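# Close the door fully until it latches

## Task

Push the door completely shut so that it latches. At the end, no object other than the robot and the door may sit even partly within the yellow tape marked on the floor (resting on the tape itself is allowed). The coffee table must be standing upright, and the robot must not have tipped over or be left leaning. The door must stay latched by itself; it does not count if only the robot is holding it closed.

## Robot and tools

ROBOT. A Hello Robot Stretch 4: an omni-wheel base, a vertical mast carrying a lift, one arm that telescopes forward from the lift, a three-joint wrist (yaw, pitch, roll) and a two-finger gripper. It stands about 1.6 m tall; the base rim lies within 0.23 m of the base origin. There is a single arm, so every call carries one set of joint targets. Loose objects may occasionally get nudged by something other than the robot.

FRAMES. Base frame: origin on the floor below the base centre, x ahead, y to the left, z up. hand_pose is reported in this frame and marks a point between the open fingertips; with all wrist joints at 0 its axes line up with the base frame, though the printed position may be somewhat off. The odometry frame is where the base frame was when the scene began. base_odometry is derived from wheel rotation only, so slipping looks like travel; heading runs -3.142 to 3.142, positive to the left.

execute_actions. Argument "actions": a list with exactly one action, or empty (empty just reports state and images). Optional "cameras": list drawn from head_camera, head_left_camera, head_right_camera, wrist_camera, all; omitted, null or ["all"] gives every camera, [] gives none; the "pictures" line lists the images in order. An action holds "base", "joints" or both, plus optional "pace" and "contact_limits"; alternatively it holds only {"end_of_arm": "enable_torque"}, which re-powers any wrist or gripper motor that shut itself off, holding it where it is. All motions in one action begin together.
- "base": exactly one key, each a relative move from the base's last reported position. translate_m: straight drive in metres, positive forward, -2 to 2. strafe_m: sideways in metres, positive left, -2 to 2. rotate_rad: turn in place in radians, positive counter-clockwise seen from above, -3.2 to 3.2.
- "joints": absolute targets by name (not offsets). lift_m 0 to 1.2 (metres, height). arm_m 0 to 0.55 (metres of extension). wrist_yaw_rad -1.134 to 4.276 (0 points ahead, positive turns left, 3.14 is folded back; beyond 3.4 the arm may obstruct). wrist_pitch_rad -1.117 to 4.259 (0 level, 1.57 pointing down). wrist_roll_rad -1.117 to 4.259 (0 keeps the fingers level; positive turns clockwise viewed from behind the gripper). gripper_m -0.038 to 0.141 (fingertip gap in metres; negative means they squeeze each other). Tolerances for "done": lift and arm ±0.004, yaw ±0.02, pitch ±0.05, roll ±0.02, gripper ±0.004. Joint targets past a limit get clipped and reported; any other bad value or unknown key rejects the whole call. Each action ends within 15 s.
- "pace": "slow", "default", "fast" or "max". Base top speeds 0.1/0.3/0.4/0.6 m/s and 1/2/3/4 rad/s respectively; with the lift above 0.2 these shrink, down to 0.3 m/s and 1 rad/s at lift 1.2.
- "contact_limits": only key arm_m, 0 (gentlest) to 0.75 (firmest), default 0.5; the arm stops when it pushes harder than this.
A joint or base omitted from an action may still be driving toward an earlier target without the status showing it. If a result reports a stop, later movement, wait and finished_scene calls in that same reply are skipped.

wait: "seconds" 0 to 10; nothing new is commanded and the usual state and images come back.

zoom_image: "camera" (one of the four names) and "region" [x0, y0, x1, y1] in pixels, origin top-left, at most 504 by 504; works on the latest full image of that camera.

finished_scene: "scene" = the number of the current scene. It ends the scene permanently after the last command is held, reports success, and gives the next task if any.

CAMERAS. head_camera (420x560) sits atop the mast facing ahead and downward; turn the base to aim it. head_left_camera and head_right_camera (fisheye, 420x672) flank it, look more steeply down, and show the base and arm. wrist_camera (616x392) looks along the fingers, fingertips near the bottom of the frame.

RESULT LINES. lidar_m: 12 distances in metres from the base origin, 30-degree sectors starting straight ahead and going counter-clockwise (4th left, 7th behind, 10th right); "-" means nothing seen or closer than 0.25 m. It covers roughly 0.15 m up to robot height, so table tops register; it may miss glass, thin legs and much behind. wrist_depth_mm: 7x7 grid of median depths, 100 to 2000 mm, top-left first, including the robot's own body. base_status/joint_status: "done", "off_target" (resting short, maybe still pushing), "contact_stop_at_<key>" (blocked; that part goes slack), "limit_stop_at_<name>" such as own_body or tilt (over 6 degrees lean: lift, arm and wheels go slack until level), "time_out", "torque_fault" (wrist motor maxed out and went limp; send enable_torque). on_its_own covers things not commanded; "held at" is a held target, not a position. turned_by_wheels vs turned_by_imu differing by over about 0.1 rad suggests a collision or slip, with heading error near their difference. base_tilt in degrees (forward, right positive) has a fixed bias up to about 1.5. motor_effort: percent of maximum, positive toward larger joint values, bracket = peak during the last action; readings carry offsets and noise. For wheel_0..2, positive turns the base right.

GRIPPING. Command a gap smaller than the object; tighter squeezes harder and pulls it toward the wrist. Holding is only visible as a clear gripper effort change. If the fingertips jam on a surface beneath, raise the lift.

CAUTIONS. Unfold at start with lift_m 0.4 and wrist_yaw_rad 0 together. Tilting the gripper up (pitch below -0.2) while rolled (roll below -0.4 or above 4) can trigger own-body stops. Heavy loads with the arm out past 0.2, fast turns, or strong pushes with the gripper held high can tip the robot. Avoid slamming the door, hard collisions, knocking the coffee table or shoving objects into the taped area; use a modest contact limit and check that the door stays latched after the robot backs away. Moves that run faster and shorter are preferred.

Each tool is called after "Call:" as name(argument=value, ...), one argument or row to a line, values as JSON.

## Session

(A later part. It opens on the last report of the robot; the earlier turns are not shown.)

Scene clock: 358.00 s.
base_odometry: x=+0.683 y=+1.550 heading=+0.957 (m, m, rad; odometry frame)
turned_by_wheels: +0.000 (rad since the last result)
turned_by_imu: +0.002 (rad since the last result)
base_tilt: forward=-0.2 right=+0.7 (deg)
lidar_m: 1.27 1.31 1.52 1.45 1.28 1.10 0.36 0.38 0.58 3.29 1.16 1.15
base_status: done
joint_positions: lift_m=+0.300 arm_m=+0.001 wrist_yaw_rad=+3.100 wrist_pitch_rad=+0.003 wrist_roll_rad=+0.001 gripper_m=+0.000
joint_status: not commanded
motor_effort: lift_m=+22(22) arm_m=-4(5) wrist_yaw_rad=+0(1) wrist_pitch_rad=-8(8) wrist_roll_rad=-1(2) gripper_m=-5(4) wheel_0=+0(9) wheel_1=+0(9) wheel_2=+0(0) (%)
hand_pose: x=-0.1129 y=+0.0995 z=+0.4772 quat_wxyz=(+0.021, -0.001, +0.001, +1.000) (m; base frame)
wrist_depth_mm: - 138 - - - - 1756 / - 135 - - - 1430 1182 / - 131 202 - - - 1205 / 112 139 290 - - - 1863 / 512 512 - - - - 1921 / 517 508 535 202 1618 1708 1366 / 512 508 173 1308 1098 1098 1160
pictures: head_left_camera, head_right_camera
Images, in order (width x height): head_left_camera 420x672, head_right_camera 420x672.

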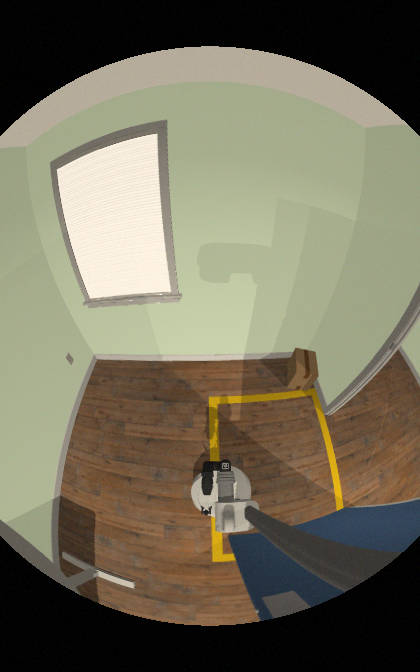

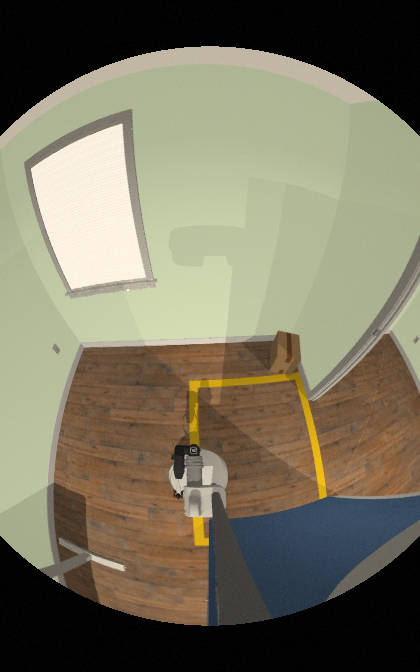

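Call:
execute_actions(
  actions=[
    {"base":{"strafe_m":0.28}},
  ],
  cameras=[],
)

Call:
execute_actions(
  actions=[
    {"base":{"translate_m":-0.75}},
  ],
  cameras=["head_left_camera","head_right_camera"],
)

Scene clock: 370.13 s.
base_odometry: x=+0.454 y=+1.711 heading=+0.957 (m, m, rad; odometry frame)
turned_by_wheels: +0.000 (rad since the last result)
turned_by_imu: +0.002 (rad since the last result)
base_tilt: forward=-0.2 right=+0.8 (deg)
lidar_m: 1.24 1.29 1.21 1.15 1.19 0.98 1.44 0.51 0.55 3.56 1.33 1.33
base_status: done
joint_positions: lift_m=+0.300 arm_m=+0.001 wrist_yaw_rad=+3.100 wrist_pitch_rad=+0.003 wrist_roll_rad=+0.001 gripper_m=+0.000
joint_status: not commanded
motor_effort: lift_m=+21(22) arm_m=-4(4) wrist_yaw_rad=+0(0) wrist_pitch_rad=-8(8) wrist_roll_rad=-2(2) gripper_m=-4(7) wheel_0=+1(8) wheel_1=-1(10) wheel_2=+0(2) (%)
hand_pose: x=-0.1129 y=+0.0994 z=+0.4772 quat_wxyz=(+0.021, -0.001, +0.001, +1.000) (m; base frame)
wrist_depth_mm: - 138 - - - 1430 1397 / - 135 - - 1464 1205 1366 / - 130 201 - - 1708 1464 / 112 139 287 - - 1808 1499 / - - - - - 1756 1499 / 1863 1863 1863 202 1618 1397 1430 / 1255 1255 173 1255 1078 1160 1138
pictures: none
No camera images: the call's "cameras" was empty. Leave "cameras" out to get every camera's image.

Scene clock: 374.13 s.
base_odometry: x=+0.022 y=+1.098 heading=+0.957 (m, m, rad; odometry frame)
turned_by_wheels: +0.000 (rad since the last result)
turned_by_imu: +0.004 (rad since the last result)
base_tilt: forward=-0.1 right=+0.7 (deg)
lidar_m: 2.01 1.68 1.20 0.57 0.36 0.49 1.48 1.76 1.41 1.14 0.43 0.47
base_status: done
joint_positions: lift_m=+0.300 arm_m=+0.001 wrist_yaw_rad=+3.100 wrist_pitch_rad=+0.003 wrist_roll_rad=+0.001 gripper_m=+0.000
joint_status: not commanded
motor_effort: lift_m=+22(22) arm_m=-5(4) wrist_yaw_rad=-1(0) wrist_pitch_rad=-8(7) wrist_roll_rad=-1(2) gripper_m=-6(6) wheel_0=+0(5) wheel_1=+0(6) wheel_2=+1(7) (%)
hand_pose: x=-0.1129 y=+0.0994 z=+0.4772 quat_wxyz=(+0.021, -0.001, +0.001, +1.000) (m; base frame)
wrist_depth_mm: - 138 1921 1863 1042 917 891 / - 135 1863 1808 1430 1397 1336 / - 131 201 1921 1808 1863 1499 / 112 139 289 1921 1808 1921 1464 / 1808 1756 1808 1863 1921 1921 1499 / 1756 1756 1756 202 1576 1708 1366 / 1255 1255 173 1308 1078 1118 1160
pictures: head_left_camera, head_right_camera
Images, in order (width x height): head_left_camera 420x672, head_right_camera 420x672.

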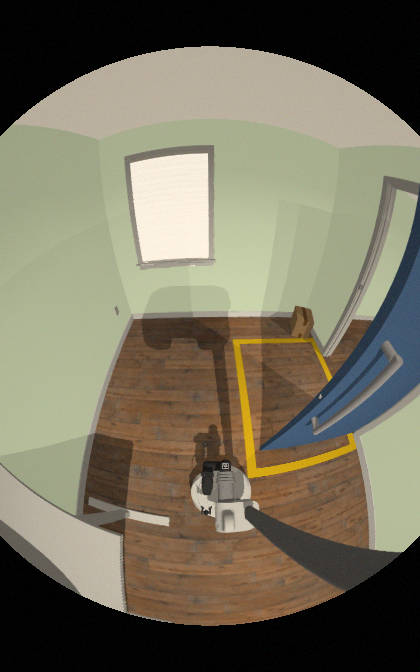

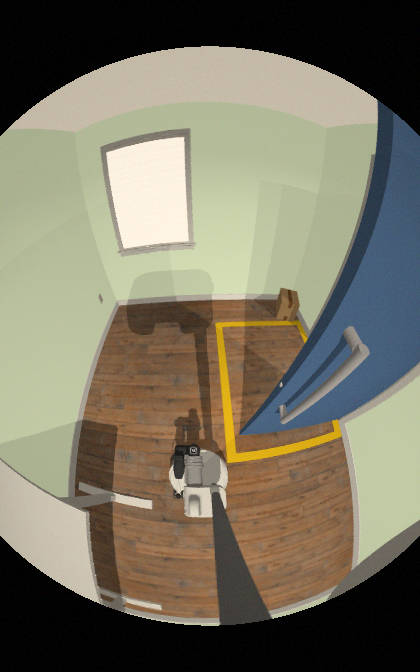

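Call:
execute_actions(
  actions=[
    {"base":{"strafe_m":-0.1}},
  ],
  cameras=[],
)

Call:
execute_actions(
  actions=[
    {"base":{"translate_m":-0.13}},
  ],
  cameras=[],
)

Call:
execute_actions(
  actions=[
    {"base":{"strafe_m":-0.55}},
  ],
  cameras=["head_left_camera","head_right_camera"],
)

Scene clock: 384.20 s.
base_odometry: x=+0.104 y=+1.040 heading=+0.958 (m, m, rad; odometry frame)
turned_by_wheels: +0.000 (rad since the last result)
turned_by_imu: +0.001 (rad since the last result)
base_tilt: forward=+0.0 right=+0.8 (deg)
lidar_m: 2.00 1.82 1.28 0.58 0.44 0.65 1.68 1.75 1.29 1.14 0.36 0.37
base_status: done
joint_positions: lift_m=+0.300 arm_m=+0.001 wrist_yaw_rad=+3.100 wrist_pitch_rad=+0.003 wrist_roll_rad=+0.001 gripper_m=+0.000
joint_status: not commanded
motor_effort: lift_m=+22(21) arm_m=-4(5) wrist_yaw_rad=-1(0) wrist_pitch_rad=-8(8) wrist_roll_rad=-2(2) gripper_m=-5(2) wheel_0=-1(7) wheel_1=+1(8) wheel_2=+0(0) (%)
hand_pose: x=-0.1129 y=+0.0994 z=+0.4772 quat_wxyz=(+0.021, -0.001, +0.001, +1.000) (m; base frame)
wrist_depth_mm: - 138 1808 1921 1863 946 904 / - 135 1863 1863 1756 1308 1397 / - 131 201 1863 1863 1863 1576 / 112 139 290 1863 1921 1921 1618 / 1808 1808 1808 1921 1863 1863 1661 / 1756 1808 1808 202 1618 1661 1499 / 1205 1255 173 1255 1060 1138 1138
pictures: none
No camera images: the call's "cameras" was empty. Leave "cameras" out to get every camera's image.

Scene clock: 385.93 s.
base_odometry: x=+0.029 y=+0.934 heading=+0.958 (m, m, rad; odometry frame)
turned_by_wheels: +0.000 (rad since the last result)
turned_by_imu: +0.001 (rad since the last result)
base_tilt: forward=-0.1 right=+0.7 (deg)
lidar_m: 2.12 1.82 1.28 0.44 0.45 0.65 1.55 1.62 1.28 1.22 0.63 0.46
base_status: done
joint_positions: lift_m=+0.300 arm_m=+0.001 wrist_yaw_rad=+3.100 wrist_pitch_rad=+0.003 wrist_roll_rad=+0.001 gripper_m=+0.000
joint_status: not commanded
motor_effort: lift_m=+21(21) arm_m=-5(4) wrist_yaw_rad=+0(1) wrist_pitch_rad=-8(8) wrist_roll_rad=-1(2) gripper_m=-4(3) wheel_0=-1(5) wheel_1=+0(6) wheel_2=+1(11) (%)
hand_pose: x=-0.1129 y=+0.0994 z=+0.4772 quat_wxyz=(+0.021, -0.001, +0.001, +1.000) (m; base frame)
wrist_depth_mm: - 138 1661 1708 1756 960 904 / - 135 1708 1708 1661 1336 1430 / - 130 202 1708 1756 1808 1576 / 112 139 287 1708 1661 1808 1618 / 1618 1661 1661 1708 1808 1808 1618 / 1618 1661 1661 202 1499 1499 1499 / 1229 1229 173 1281 1078 1118 1182
pictures: none
No camera images: the call's "cameras" was empty. Leave "cameras" out to get every camera's image.

Scene clock: 389.10 s.
base_odometry: x=+0.479 y=+0.617 heading=+0.958 (m, m, rad; odometry frame)
turned_by_wheels: +0.000 (rad since the last result)
turned_by_imu: -0.001 (rad since the last result)
base_tilt: forward=-0.2 right=+0.7 (deg)
lidar_m: 0.42 0.42 1.88 1.01 1.02 1.48 1.55 1.00 0.70 0.67 0.59 0.43
base_status: done
joint_positions: lift_m=+0.300 arm_m=+0.001 wrist_yaw_rad=+3.100 wrist_pitch_rad=+0.003 wrist_roll_rad=+0.001 gripper_m=+0.000
joint_status: not commanded
motor_effort: lift_m=+21(22) arm_m=-5(4) wrist_yaw_rad=+0(1) wrist_pitch_rad=-8(8) wrist_roll_rad=-2(2) gripper_m=-4(5) wheel_0=-1(9) wheel_1=+0(10) wheel_2=+1(1) (%)
hand_pose: x=-0.1129 y=+0.0994 z=+0.4772 quat_wxyz=(+0.021, -0.001, +0.001, +1.000) (m; base frame)
wrist_depth_mm: - 138 1661 1708 1756 1756 1756 / - 135 1708 1661 1661 1756 1576 / - 131 202 1708 1708 1708 1756 / 112 139 291 1756 1708 1756 1808 / 1118 1661 1661 1756 1756 1756 1756 / 1255 1661 1661 202 1537 1618 1537 / 1138 1229 173 1281 1078 1138 1138
pictures: head_left_camera, head_right_camera
Images, in order (width x height): head_left_camera 420x672, head_right_camera 420x672.

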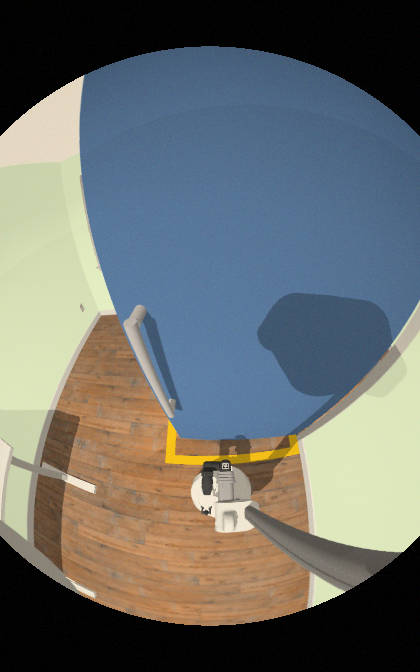

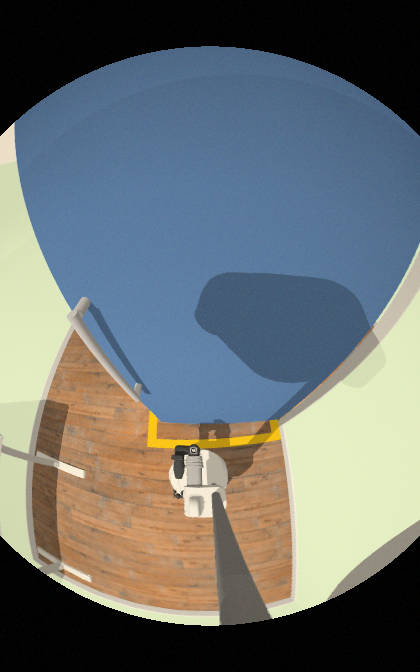

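Call:
execute_actions(
  actions=[
    {"base":{"translate_m":0.65},"pace":"slow"},
  ],
  cameras=["head_left_camera","head_right_camera"],
)

Scene clock: 406.37 s.
base_odometry: x=+0.853 y=+1.149 heading=+0.958 (m, m, rad; odometry frame)
turned_by_wheels: +0.000 (rad since the last result)
turned_by_imu: +0.000 (rad since the last result)
base_tilt: forward=-0.2 right=+0.8 (deg)
lidar_m: 0.25 0.27 1.89 1.79 1.23 1.48 2.21 0.99 0.61 0.26 0.25 0.25
base_status: done
joint_positions: lift_m=+0.300 arm_m=+0.001 wrist_yaw_rad=+3.100 wrist_pitch_rad=+0.003 wrist_roll_rad=+0.001 gripper_m=+0.000
joint_status: not commanded
motor_effort: lift_m=+21(21) arm_m=-4(5) wrist_yaw_rad=-2(1) wrist_pitch_rad=-8(8) wrist_roll_rad=-2(2) gripper_m=-6(4) wheel_0=+2(11) wheel_1=+1(8) wheel_2=-2(11) (%)
hand_pose: x=-0.1130 y=+0.0994 z=+0.4773 quat_wxyz=(+0.021, -0.001, +0.001, +1.000) (m; base frame)
wrist_depth_mm: - 138 - - - - - / - 135 - - - - 1537 / - 131 200 - - - - / 112 139 289 - - - - / 1098 1863 - - - - - / 1229 1708 1863 202 1537 1708 1618 / 1160 1281 173 1281 1060 1118 1138
pictures: head_left_camera, head_right_camera
Images, in order (width x height): head_left_camera 420x672, head_right_camera 420x672.

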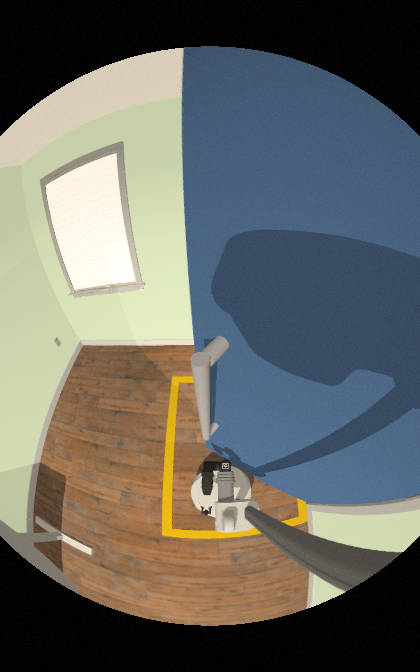

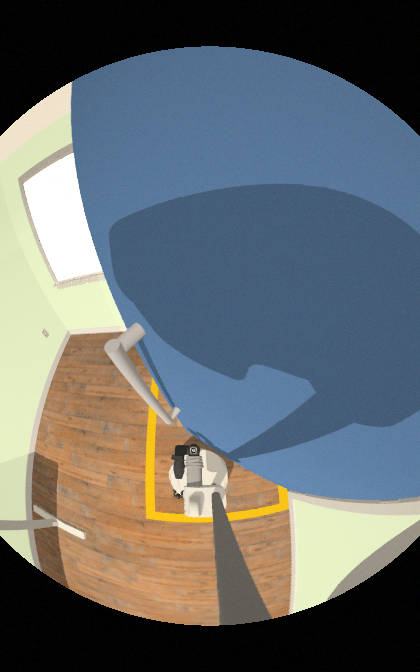

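Call:
execute_actions(
  actions=[
    {"base":{"strafe_m":-0.2},"pace":"slow"},
  ],
  cameras=[],
)

Call:
execute_actions(
  actions=[
    {"base":{"translate_m":0.25},"pace":"slow"},
  ],
  cameras=["head_left_camera","head_right_camera"],
)

Scene clock: 419.03 s.
base_odometry: x=+1.017 y=+1.034 heading=+0.958 (m, m, rad; odometry frame)
turned_by_wheels: +0.000 (rad since the last result)
turned_by_imu: +0.001 (rad since the last result)
base_tilt: forward=-0.2 right=+0.7 (deg)
lidar_m: 0.27 0.44 2.09 2.00 1.39 1.75 2.09 0.70 0.40 0.25 0.25 0.25
base_status: done
joint_positions: lift_m=+0.300 arm_m=+0.001 wrist_yaw_rad=+3.100 wrist_pitch_rad=+0.003 wrist_roll_rad=+0.001 gripper_m=+0.000
joint_status: not commanded
motor_effort: lift_m=+20(21) arm_m=-4(4) wrist_yaw_rad=+0(1) wrist_pitch_rad=-8(8) wrist_roll_rad=-1(1) gripper_m=-5(3) wheel_0=+0(9) wheel_1=-1(6) wheel_2=+0(1) (%)
hand_pose: x=-0.1130 y=+0.0994 z=+0.4773 quat_wxyz=(+0.021, -0.001, +0.001, +1.000) (m; base frame)
wrist_depth_mm: - 138 - - - - - / - 135 - - - - - / - 131 201 - - - - / 112 139 290 - - - - / 831 1430 - - - - - / 917 1366 1863 202 1576 1708 1661 / 891 1182 173 1281 1078 1138 1160
pictures: none
No camera images: the call's "cameras" was empty. Leave "cameras" out to get every camera's image.

Scene clock: 422.80 s.
base_odometry: x=+1.161 y=+1.238 heading=+0.958 (m, m, rad; odometry frame)
turned_by_wheels: +0.000 (rad since the last result)
turned_by_imu: +0.000 (rad since the last result)
base_tilt: forward=-0.1 right=+0.7 (deg)
lidar_m: 0.29 1.31 1.77 2.01 1.54 1.73 2.09 0.69 0.27 0.25 - 0.25
base_status: done
joint_positions: lift_m=+0.300 arm_m=+0.001 wrist_yaw_rad=+3.100 wrist_pitch_rad=+0.003 wrist_roll_rad=+0.001 gripper_m=+0.000
joint_status: not commanded
motor_effort: lift_m=+20(20) arm_m=-4(4) wrist_yaw_rad=-1(1) wrist_pitch_rad=-8(8) wrist_roll_rad=-2(1) gripper_m=-5(4) wheel_0=+2(10) wheel_1=+2(5) wheel_2=-1(11) (%)
hand_pose: x=-0.1130 y=+0.0994 z=+0.4773 quat_wxyz=(+0.021, -0.001, +0.001, +1.000) (m; base frame)
wrist_depth_mm: - 138 - - - - - / - 135 - - - - - / - 130 202 - - - - / 112 139 289 - - - - / 842 1397 - - - - - / 917 1397 1863 202 1537 1661 1618 / 891 1182 174 1255 1078 1138 1138
pictures: head_left_camera, head_right_camera
Images, in order (width x height): head_left_camera 420x672, head_right_camera 420x672.

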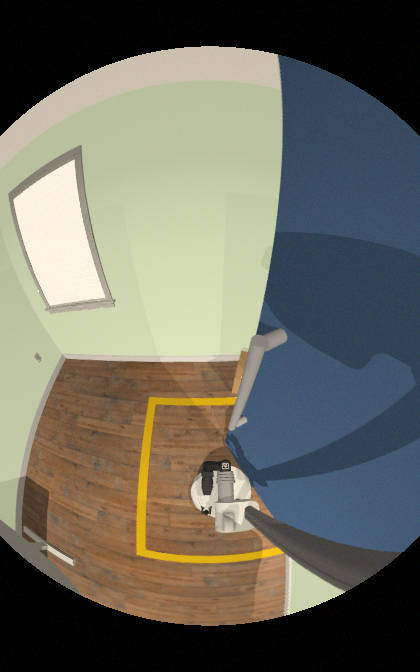

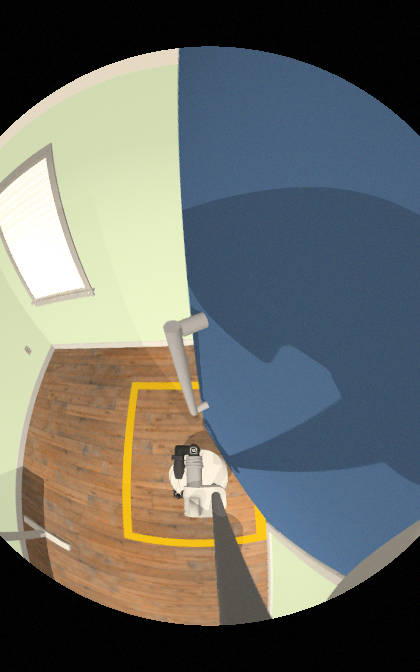

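Call:
execute_actions(
  actions=[
    {"base":{"strafe_m":-0.2},"pace":"slow"},
  ],
  cameras=["head_left_camera","head_right_camera"],
)

Scene clock: 438.13 s.
base_odometry: x=+1.324 y=+1.123 heading=+0.958 (m, m, rad; odometry frame)
turned_by_wheels: +0.000 (rad since the last result)
turned_by_imu: +0.001 (rad since the last result)
base_tilt: forward=-0.3 right=+0.7 (deg)
lidar_m: 0.83 1.30 1.75 2.22 1.69 2.02 1.21 0.39 0.25 0.25 0.25 0.33
base_status: done
joint_positions: lift_m=+0.300 arm_m=+0.001 wrist_yaw_rad=+3.100 wrist_pitch_rad=+0.003 wrist_roll_rad=+0.001 gripper_m=+0.000
joint_status: not commanded
motor_effort: lift_m=+20(20) arm_m=-4(4) wrist_yaw_rad=-1(1) wrist_pitch_rad=-8(8) wrist_roll_rad=-2(1) gripper_m=-2(5) wheel_0=+2(11) wheel_1=-2(7) wheel_2=+1(3) (%)
hand_pose: x=-0.1130 y=+0.0994 z=+0.4773 quat_wxyz=(+0.021, -0.001, +0.001, +1.000) (m; base frame)
wrist_depth_mm: - 138 - - - - - / - 134 - - - - - / - 131 202 - - - - / 112 139 289 - - - - / 535 917 - - - - - / 591 891 1537 201 1618 1708 1576 / 580 809 173 1281 1078 1160 1160
pictures: head_left_camera, head_right_camera
Images, in order (width x height): head_left_camera 420x672, head_right_camera 420x672.

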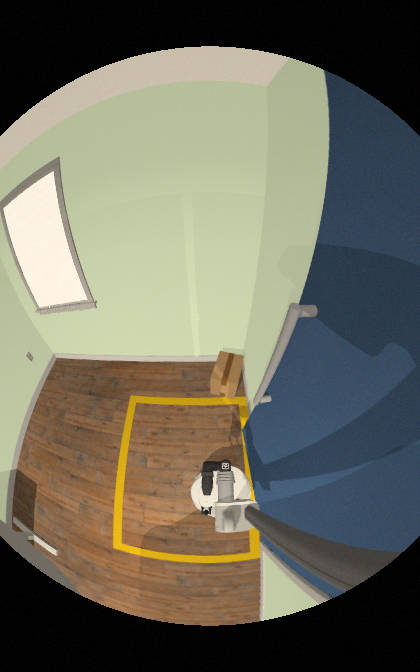

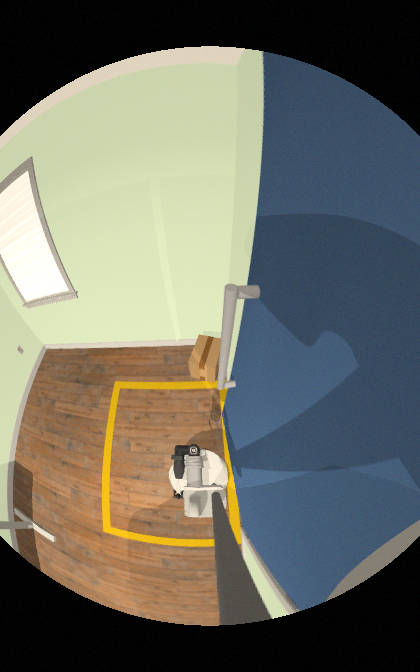

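Nearly closed. Push further until resistance.

Call:
execute_actions(
  actions=[
    {"base":{"strafe_m":-0.06},"pace":"slow"},
  ],
  cameras=[],
)

Call:
execute_actions(
  actions=[
    {"base":{"strafe_m":0.4}},
  ],
  cameras=[],
)

Call:
execute_actions(
  actions=[
    {"base":{"rotate_rad":-1.2}},
  ],
)

Scene clock: 446.73 s.
base_odometry: x=+1.373 y=+1.089 heading=+0.958 (m, m, rad; odometry frame)
turned_by_wheels: +0.000 (rad since the last result)
turned_by_imu: +0.001 (rad since the last result)
base_tilt: forward=-0.2 right=+0.8 (deg)
lidar_m: 0.44 1.30 1.77 2.27 1.74 2.12 0.96 0.30 0.25 - 0.25 0.27
base_status: done
joint_positions: lift_m=+0.300 arm_m=+0.001 wrist_yaw_rad=+3.100 wrist_pitch_rad=+0.003 wrist_roll_rad=+0.001 gripper_m=+0.000
joint_status: not commanded
motor_effort: lift_m=+20(21) arm_m=-4(4) wrist_yaw_rad=-1(1) wrist_pitch_rad=-8(8) wrist_roll_rad=-2(2) gripper_m=-6(4) wheel_0=+2(6) wheel_1=-3(6) wheel_2=+0(3) (%)
hand_pose: x=-0.1130 y=+0.0994 z=+0.4773 quat_wxyz=(+0.021, -0.001, +0.001, +1.000) (m; base frame)
wrist_depth_mm: - 138 1921 - - - - / - 135 1983 - - - - / - 131 201 - - - - / 112 139 289 - - - - / 445 759 1808 - - - - / 492 759 1281 202 1537 1756 1576 / 484 661 173 1255 1078 1138 1182
pictures: none
No camera images: the call's "cameras" was empty. Leave "cameras" out to get every camera's image.

Scene clock: 449.40 s.
base_odometry: x=+1.046 y=+1.319 heading=+0.958 (m, m, rad; odometry frame)
turned_by_wheels: +0.000 (rad since the last result)
turned_by_imu: +0.001 (rad since the last result)
base_tilt: forward=-0.2 right=+0.7 (deg)
lidar_m: 1.25 1.31 1.75 1.88 1.41 1.55 2.45 0.90 0.62 0.57 0.60 0.88
base_status: done
joint_positions: lift_m=+0.300 arm_m=+0.001 wrist_yaw_rad=+3.100 wrist_pitch_rad=+0.003 wrist_roll_rad=+0.001 gripper_m=+0.000
joint_status: not commanded
motor_effort: lift_m=+20(20) arm_m=-4(4) wrist_yaw_rad=-1(1) wrist_pitch_rad=-8(7) wrist_roll_rad=-1(1) gripper_m=-7(3) wheel_0=+0(9) wheel_1=+0(7) wheel_2=+0(1) (%)
hand_pose: x=-0.1130 y=+0.0994 z=+0.4773 quat_wxyz=(+0.021, -0.001, +0.001, +1.000) (m; base frame)
wrist_depth_mm: - 139 - - - - - / - 135 - - - - 1618 / - 131 201 - - - - / 112 139 289 - - - - / 1025 1808 - - - - - / 1138 1576 1863 202 1618 1708 1618 / 1118 1255 173 1281 1098 1118 1138
pictures: none
No camera images: the call's "cameras" was empty. Leave "cameras" out to get every camera's image.

Scene clock: 451.23 s.
base_odometry: x=+1.046 y=+1.319 heading=-0.242 (m, m, rad; odometry frame)
turned_by_wheels: -1.200 (rad since the last result)
turned_by_imu: -1.224 (rad since the last result)
base_tilt: forward=-0.1 right=+0.7 (deg)
lidar_m: 0.57 0.64 0.92 1.28 1.52 1.88 1.77 1.40 2.44 1.11 0.67 0.59
base_status: done
joint_positions: lift_m=+0.300 arm_m=+0.001 wrist_yaw_rad=+3.100 wrist_pitch_rad=+0.003 wrist_roll_rad=+0.001 gripper_m=+0.000
joint_status: not commanded
motor_effort: lift_m=+20(20) arm_m=-4(4) wrist_yaw_rad=-1(1) wrist_pitch_rad=-8(8) wrist_roll_rad=-1(2) gripper_m=-3(3) wheel_0=+1(6) wheel_1=+1(8) wheel_2=+2(9) (%)
hand_pose: x=-0.1130 y=+0.0994 z=+0.4773 quat_wxyz=(+0.021, -0.001, +0.001, +1.000) (m; base frame)
wrist_depth_mm: - 138 - - 1863 1863 1708 / - 135 - - 1921 1808 1708 / - 130 201 - 1921 1756 1661 / 112 139 290 - 1983 1808 1708 / - - - - 1983 1863 1708 / 1863 1808 1808 202 1576 1661 1618 / 1229 1255 173 1255 1078 1138 1160
pictures: head_camera, head_left_camera, head_right_camera, wrist_camera
Images, in order (width x height): head_camera 420x560, head_left_camera 420x672, head_right_camera 420x672, wrist_camera 616x392.

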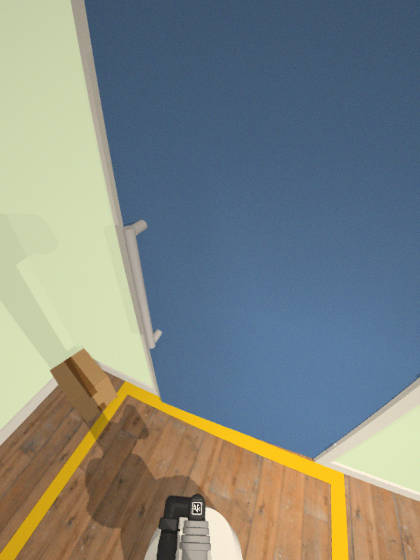

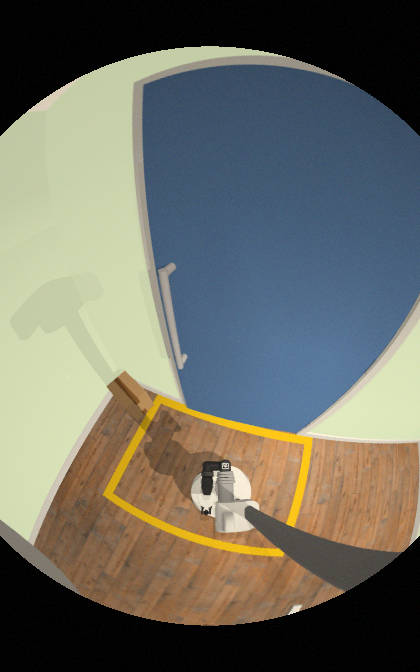

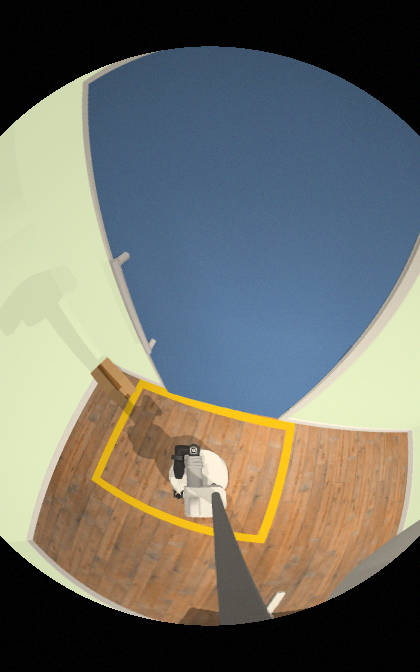

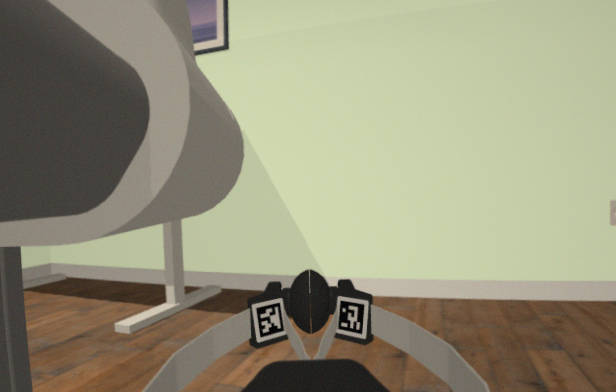

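Call:
execute_actions(
  actions=[
    {"base":{"rotate_rad":-0.28},"joints":{"lift_m":0.45,"wrist_yaw_rad":0}},
  ],
  cameras=[],
)

Call:
execute_actions(
  actions=[
    {"base":{"strafe_m":0.25}},
  ],
  cameras=[],
)

Call:
execute_actions(
  actions=[
    {"joints":{"arm_m":0.25},"pace":"slow","contact_limits":{"arm_m":0.3}},
  ],
)

Scene clock: 464.43 s.
base_odometry: x=+1.046 y=+1.319 heading=-0.521 (m, m, rad; odometry frame)
turned_by_wheels: -0.280 (rad since the last result)
turned_by_imu: -0.284 (rad since the last result)
base_tilt: forward=-0.2 right=+0.8 (deg)
lidar_m: 0.58 0.61 0.91 1.27 1.36 1.95 1.86 1.43 1.71 1.95 0.83 0.58
base_status: done
joint_positions: lift_m=+0.450 arm_m=+0.001 wrist_yaw_rad=+0.001 wrist_pitch_rad=+0.003 wrist_roll_rad=+0.001 gripper_m=+0.000
joint_status: all done
motor_effort: lift_m=+22(20) arm_m=-4(4) wrist_yaw_rad=-3(10) wrist_pitch_rad=-8(8) wrist_roll_rad=-2(2) gripper_m=-5(3) wheel_0=+0(5) wheel_1=+1(6) wheel_2=+2(8) (%)
hand_pose: x=+0.4602 y=-0.0873 z=+0.6272 quat_wxyz=(+1.000, +0.001, +0.001, +0.000) (m; base frame)
wrist_depth_mm: 379 377 375 373 370 370 366 / 379 379 377 370 373 373 366 / 382 379 377 375 373 370 368 / 382 382 377 375 375 373 366 / 384 379 382 375 373 373 368 / 384 384 379 202 373 375 370 / 384 384 174 377 375 375 370
pictures: none
No camera images: the call's "cameras" was empty. Leave "cameras" out to get every camera's image.

Scene clock: 466.57 s.
base_odometry: x=+1.171 y=+1.536 heading=-0.521 (m, m, rad; odometry frame)
turned_by_wheels: +0.000 (rad since the last result)
turned_by_imu: +0.001 (rad since the last result)
base_tilt: forward=-0.1 right=+0.7 (deg)
lidar_m: 0.56 0.54 0.68 1.00 1.09 1.54 1.86 1.59 1.66 1.99 0.84 0.62
base_status: done
joint_positions: lift_m=+0.450 arm_m=+0.001 wrist_yaw_rad=+0.000 wrist_pitch_rad=+0.003 wrist_roll_rad=+0.001 gripper_m=+0.000
joint_status: not commanded
motor_effort: lift_m=+21(21) arm_m=-4(4) wrist_yaw_rad=-2(2) wrist_pitch_rad=-8(8) wrist_roll_rad=-2(2) gripper_m=-3(4) wheel_0=+2(9) wheel_1=-1(9) wheel_2=+0(0) (%)
hand_pose: x=+0.4601 y=-0.0873 z=+0.6273 quat_wxyz=(+1.000, +0.001, +0.001, +0.000) (m; base frame)
wrist_depth_mm: 320 387 384 382 377 373 373 / 355 387 384 382 377 373 373 / 384 387 382 379 379 375 375 / 387 387 384 382 377 377 375 / 389 389 384 382 382 377 377 / 394 389 384 202 377 379 375 / 392 394 173 382 384 382 377
pictures: none
No camera images: the call's "cameras" was empty. Leave "cameras" out to get every camera's image.

Scene clock: 469.40 s.
base_odometry: x=+1.171 y=+1.536 heading=-0.521 (m, m, rad; odometry frame)
turned_by_wheels: +0.000 (rad since the last result)
turned_by_imu: +0.001 (rad since the last result)
base_tilt: forward=-0.2 right=+0.9 (deg)
lidar_m: 0.59 0.60 0.71 0.99 1.08 1.54 1.87 1.59 1.66 2.01 0.85 0.65
base_status: not commanded
joint_positions: lift_m=+0.450 arm_m=+0.176 wrist_yaw_rad=-0.001 wrist_pitch_rad=+0.002 wrist_roll_rad=+0.001 gripper_m=+0.000
joint_status: arm_m contact_stop (moved +0.175 of +0.249)
on_its_own: arm_m is slack since a contact_stop (your +0.250 is given up)
motor_effort: lift_m=+21(22) arm_m=+0(17) wrist_yaw_rad=+1(49) wrist_pitch_rad=-5(7) wrist_roll_rad=-2(2) gripper_m=-5(4) wheel_0=+2(3) wheel_1=-2(2) wheel_2=+2(12) (%)
contact_limits: arm_m 0.3
hand_pose: x=+0.6355 y=-0.0876 z=+0.6275 quat_wxyz=(+1.000, +0.001, +0.001, +0.000) (m; base frame)
wrist_depth_mm: 245 241 236 234 229 227 224 / 246 242 237 233 229 227 224 / 246 242 238 235 231 227 225 / 247 243 239 236 231 228 225 / 247 243 238 236 232 230 226 / 248 244 240 202 232 229 226 / 249 246 173 235 232 229 227
pictures: head_camera, head_left_camera, head_right_camera, wrist_camera
Images, in order (width x height): head_camera 420x560, head_left_camera 420x672, head_right_camera 420x672, wrist_camera 616x392.

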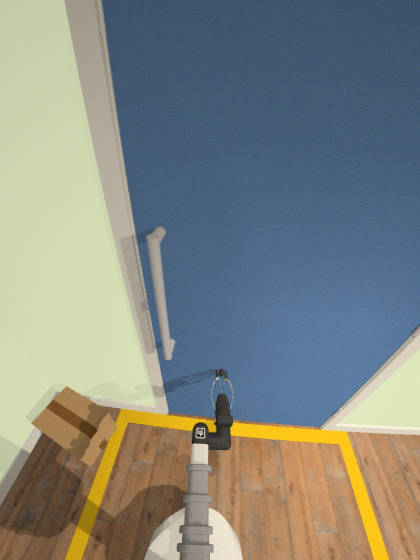

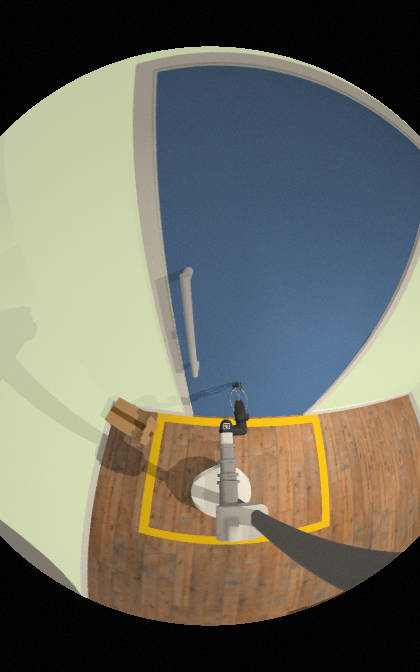

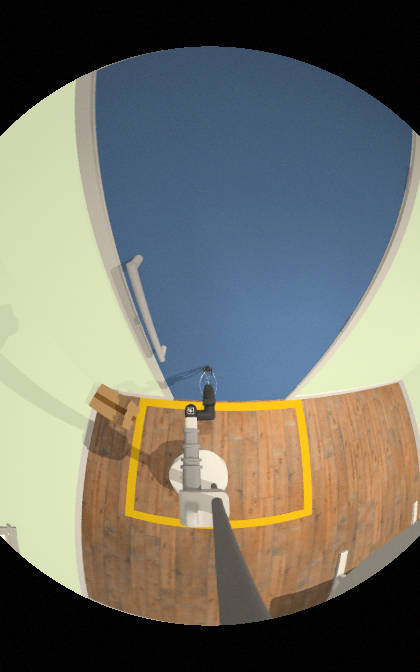

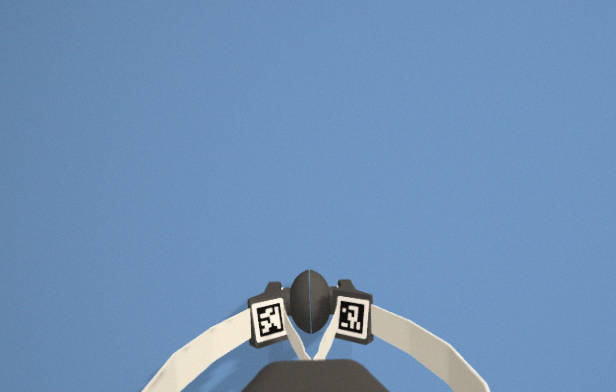

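Call:
execute_actions(
  actions=[
    {"joints":{"arm_m":0.15}},
  ],
  cameras=[],
)

Call:
execute_actions(
  actions=[
    {"base":{"strafe_m":0.08},"pace":"slow"},
  ],
  cameras=[],
)

Call:
execute_actions(
  actions=[
    {"joints":{"arm_m":0.25},"pace":"slow","contact_limits":{"arm_m":0.5}},
  ],
  cameras=["head_camera","wrist_camera"],
)

Scene clock: 479.63 s.
base_odometry: x=+1.171 y=+1.536 heading=-0.521 (m, m, rad; odometry frame)
turned_by_wheels: +0.000 (rad since the last result)
turned_by_imu: +0.001 (rad since the last result)
base_tilt: forward=+0.0 right=+0.7 (deg)
lidar_m: 0.58 0.64 0.68 1.01 1.07 1.55 1.86 1.56 1.66 2.03 0.85 0.66
base_status: not commanded
joint_positions: lift_m=+0.450 arm_m=+0.151 wrist_yaw_rad=+0.000 wrist_pitch_rad=+0.002 wrist_roll_rad=+0.001 gripper_m=+0.000
joint_status: all done
motor_effort: lift_m=+21(21) arm_m=-5(5) wrist_yaw_rad=-1(1) wrist_pitch_rad=-6(6) wrist_roll_rad=-2(1) gripper_m=-5(4) wheel_0=+2(2) wheel_1=-2(2) wheel_2=+1(1) (%)
hand_pose: x=+0.6102 y=-0.0875 z=+0.6275 quat_wxyz=(+1.000, +0.001, +0.001, +0.000) (m; base frame)
wrist_depth_mm: 272 267 264 259 254 251 248 / 273 268 264 259 258 250 249 / 274 268 264 260 256 252 249 / 273 270 265 262 257 252 250 / 274 271 266 262 257 254 250 / 276 271 266 202 255 253 251 / 276 272 173 259 256 252 252
pictures: none
No camera images: the call's "cameras" was empty. Leave "cameras" out to get every camera's image.

Scene clock: 481.57 s.
base_odometry: x=+1.210 y=+1.605 heading=-0.521 (m, m, rad; odometry frame)
turned_by_wheels: +0.000 (rad since the last result)
turned_by_imu: +0.001 (rad since the last result)
base_tilt: forward=-0.1 right=+0.7 (deg)
lidar_m: 0.56 0.66 0.63 0.94 1.02 1.46 1.84 1.65 1.65 2.02 0.86 0.64
base_status: done
joint_positions: lift_m=+0.450 arm_m=+0.151 wrist_yaw_rad=+0.000 wrist_pitch_rad=+0.002 wrist_roll_rad=+0.001 gripper_m=+0.000
joint_status: not commanded
motor_effort: lift_m=+21(21) arm_m=-5(5) wrist_yaw_rad=-1(0) wrist_pitch_rad=-6(6) wrist_roll_rad=-1(2) gripper_m=-4(5) wheel_0=-2(6) wheel_1=+2(6) wheel_2=+0(1) (%)
hand_pose: x=+0.6102 y=-0.0875 z=+0.6275 quat_wxyz=(+1.000, +0.001, +0.001, +0.000) (m; base frame)
wrist_depth_mm: 226 272 270 266 259 256 253 / 278 273 270 265 262 257 253 / 279 274 270 265 262 256 255 / 281 276 270 266 262 258 254 / 281 276 271 265 263 257 255 / 281 277 271 202 263 258 255 / 282 276 173 266 263 259 256
pictures: none
No camera images: the call's "cameras" was empty. Leave "cameras" out to get every camera's image.

Scene clock: 483.00 s.
base_odometry: x=+1.210 y=+1.605 heading=-0.521 (m, m, rad; odometry frame)
turned_by_wheels: +0.000 (rad since the last result)
turned_by_imu: +0.003 (rad since the last result)
base_tilt: forward=-0.3 right=+0.7 (deg)
lidar_m: 0.55 0.67 0.63 0.93 1.01 1.40 1.83 1.63 1.66 2.03 0.86 0.65
base_status: not commanded
joint_positions: lift_m=+0.450 arm_m=+0.179 wrist_yaw_rad=+0.000 wrist_pitch_rad=+0.002 wrist_roll_rad=+0.001 gripper_m=+0.000
joint_status: arm_m contact_stop (moved +0.028 of +0.099)
on_its_own: arm_m is slack since a contact_stop (your +0.250 is given up)
motor_effort: lift_m=+21(21) arm_m=+0(22) wrist_yaw_rad=-1(59) wrist_pitch_rad=-6(7) wrist_roll_rad=-1(2) gripper_m=-5(3) wheel_0=-2(4) wheel_1=+1(6) wheel_2=+1(15) (%)
contact_limits: arm_m 0.5
hand_pose: x=+0.6381 y=-0.0875 z=+0.6275 quat_wxyz=(+1.000, +0.001, +0.001, +0.000) (m; base frame)
wrist_depth_mm: 228 245 241 236 233 229 226 / 250 247 242 239 234 229 227 / 249 247 242 238 235 229 227 / 251 247 243 238 235 230 227 / 251 247 243 239 236 231 229 / 252 248 244 202 234 231 230 / 252 249 174 238 236 232 229
pictures: head_camera, wrist_camera
Images, in order (width x height): head_camera 420x560, wrist_camera 616x392.

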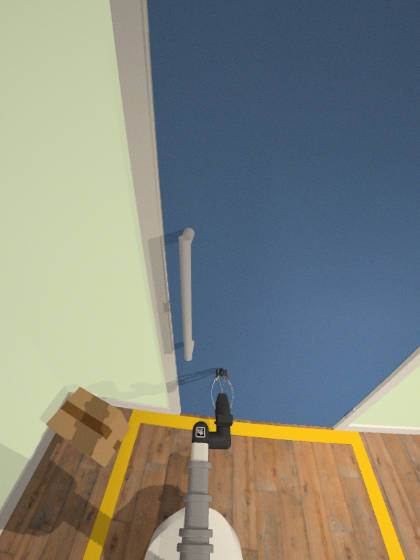

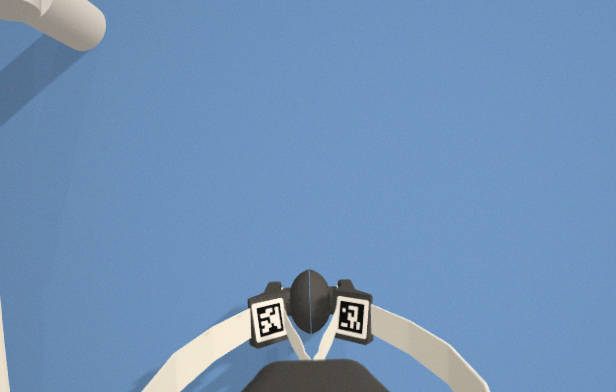

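Call:
execute_actions(
  actions=[
    {"joints":{"arm_m":0.0}},
  ],
  cameras=["head_camera"],
)

Call:
zoom_image(
  camera="head_camera",
  region=[30,370,200,490],
)

Scene clock: 496.43 s.
base_odometry: x=+1.210 y=+1.605 heading=-0.521 (m, m, rad; odometry frame)
turned_by_wheels: +0.000 (rad since the last result)
turned_by_imu: +0.001 (rad since the last result)
base_tilt: forward=-0.2 right=+0.8 (deg)
lidar_m: 0.57 0.66 0.62 0.94 1.01 1.41 1.85 1.63 1.67 2.01 0.86 0.66
base_status: not commanded
joint_positions: lift_m=+0.450 arm_m=+0.001 wrist_yaw_rad=+0.000 wrist_pitch_rad=+0.002 wrist_roll_rad=+0.001 gripper_m=+0.000
joint_status: all done
motor_effort: lift_m=+21(21) arm_m=-5(7) wrist_yaw_rad=-1(1) wrist_pitch_rad=-7(7) wrist_roll_rad=-3(2) gripper_m=-4(5) wheel_0=-2(2) wheel_1=+1(1) wheel_2=+1(1) (%)
hand_pose: x=+0.4602 y=-0.0874 z=+0.6274 quat_wxyz=(+1.000, +0.001, +0.001, +0.000) (m; base frame)
wrist_depth_mm: 421 418 421 413 404 399 397 / 421 418 421 413 413 402 397 / 418 433 424 415 410 404 397 / 436 430 427 418 413 404 397 / 439 430 421 418 415 404 402 / 439 433 424 201 413 407 399 / 442 430 173 415 410 402 402
pictures: head_camera
Images, in order (width x height): head_camera 420x560.

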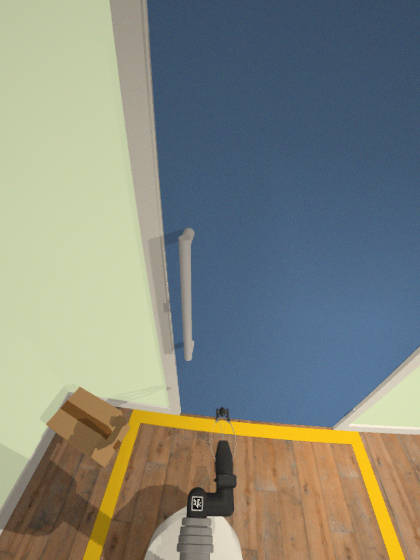

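Region (30, 370, 200, 490) of head_camera's 420x560 image, scaled by 2.965, with more detail than that image has; it fills the top 356 rows of this view, and the rest is white.

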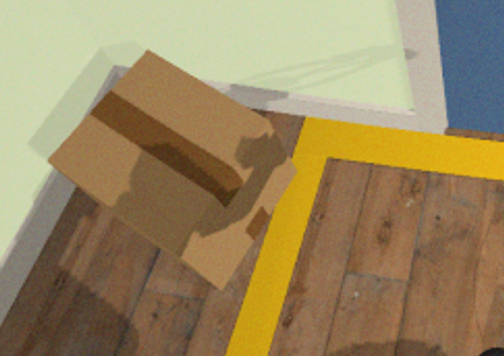

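Clear.

Call:
finished_scene(
  scene=1,
)

The scene is finished: the task was done.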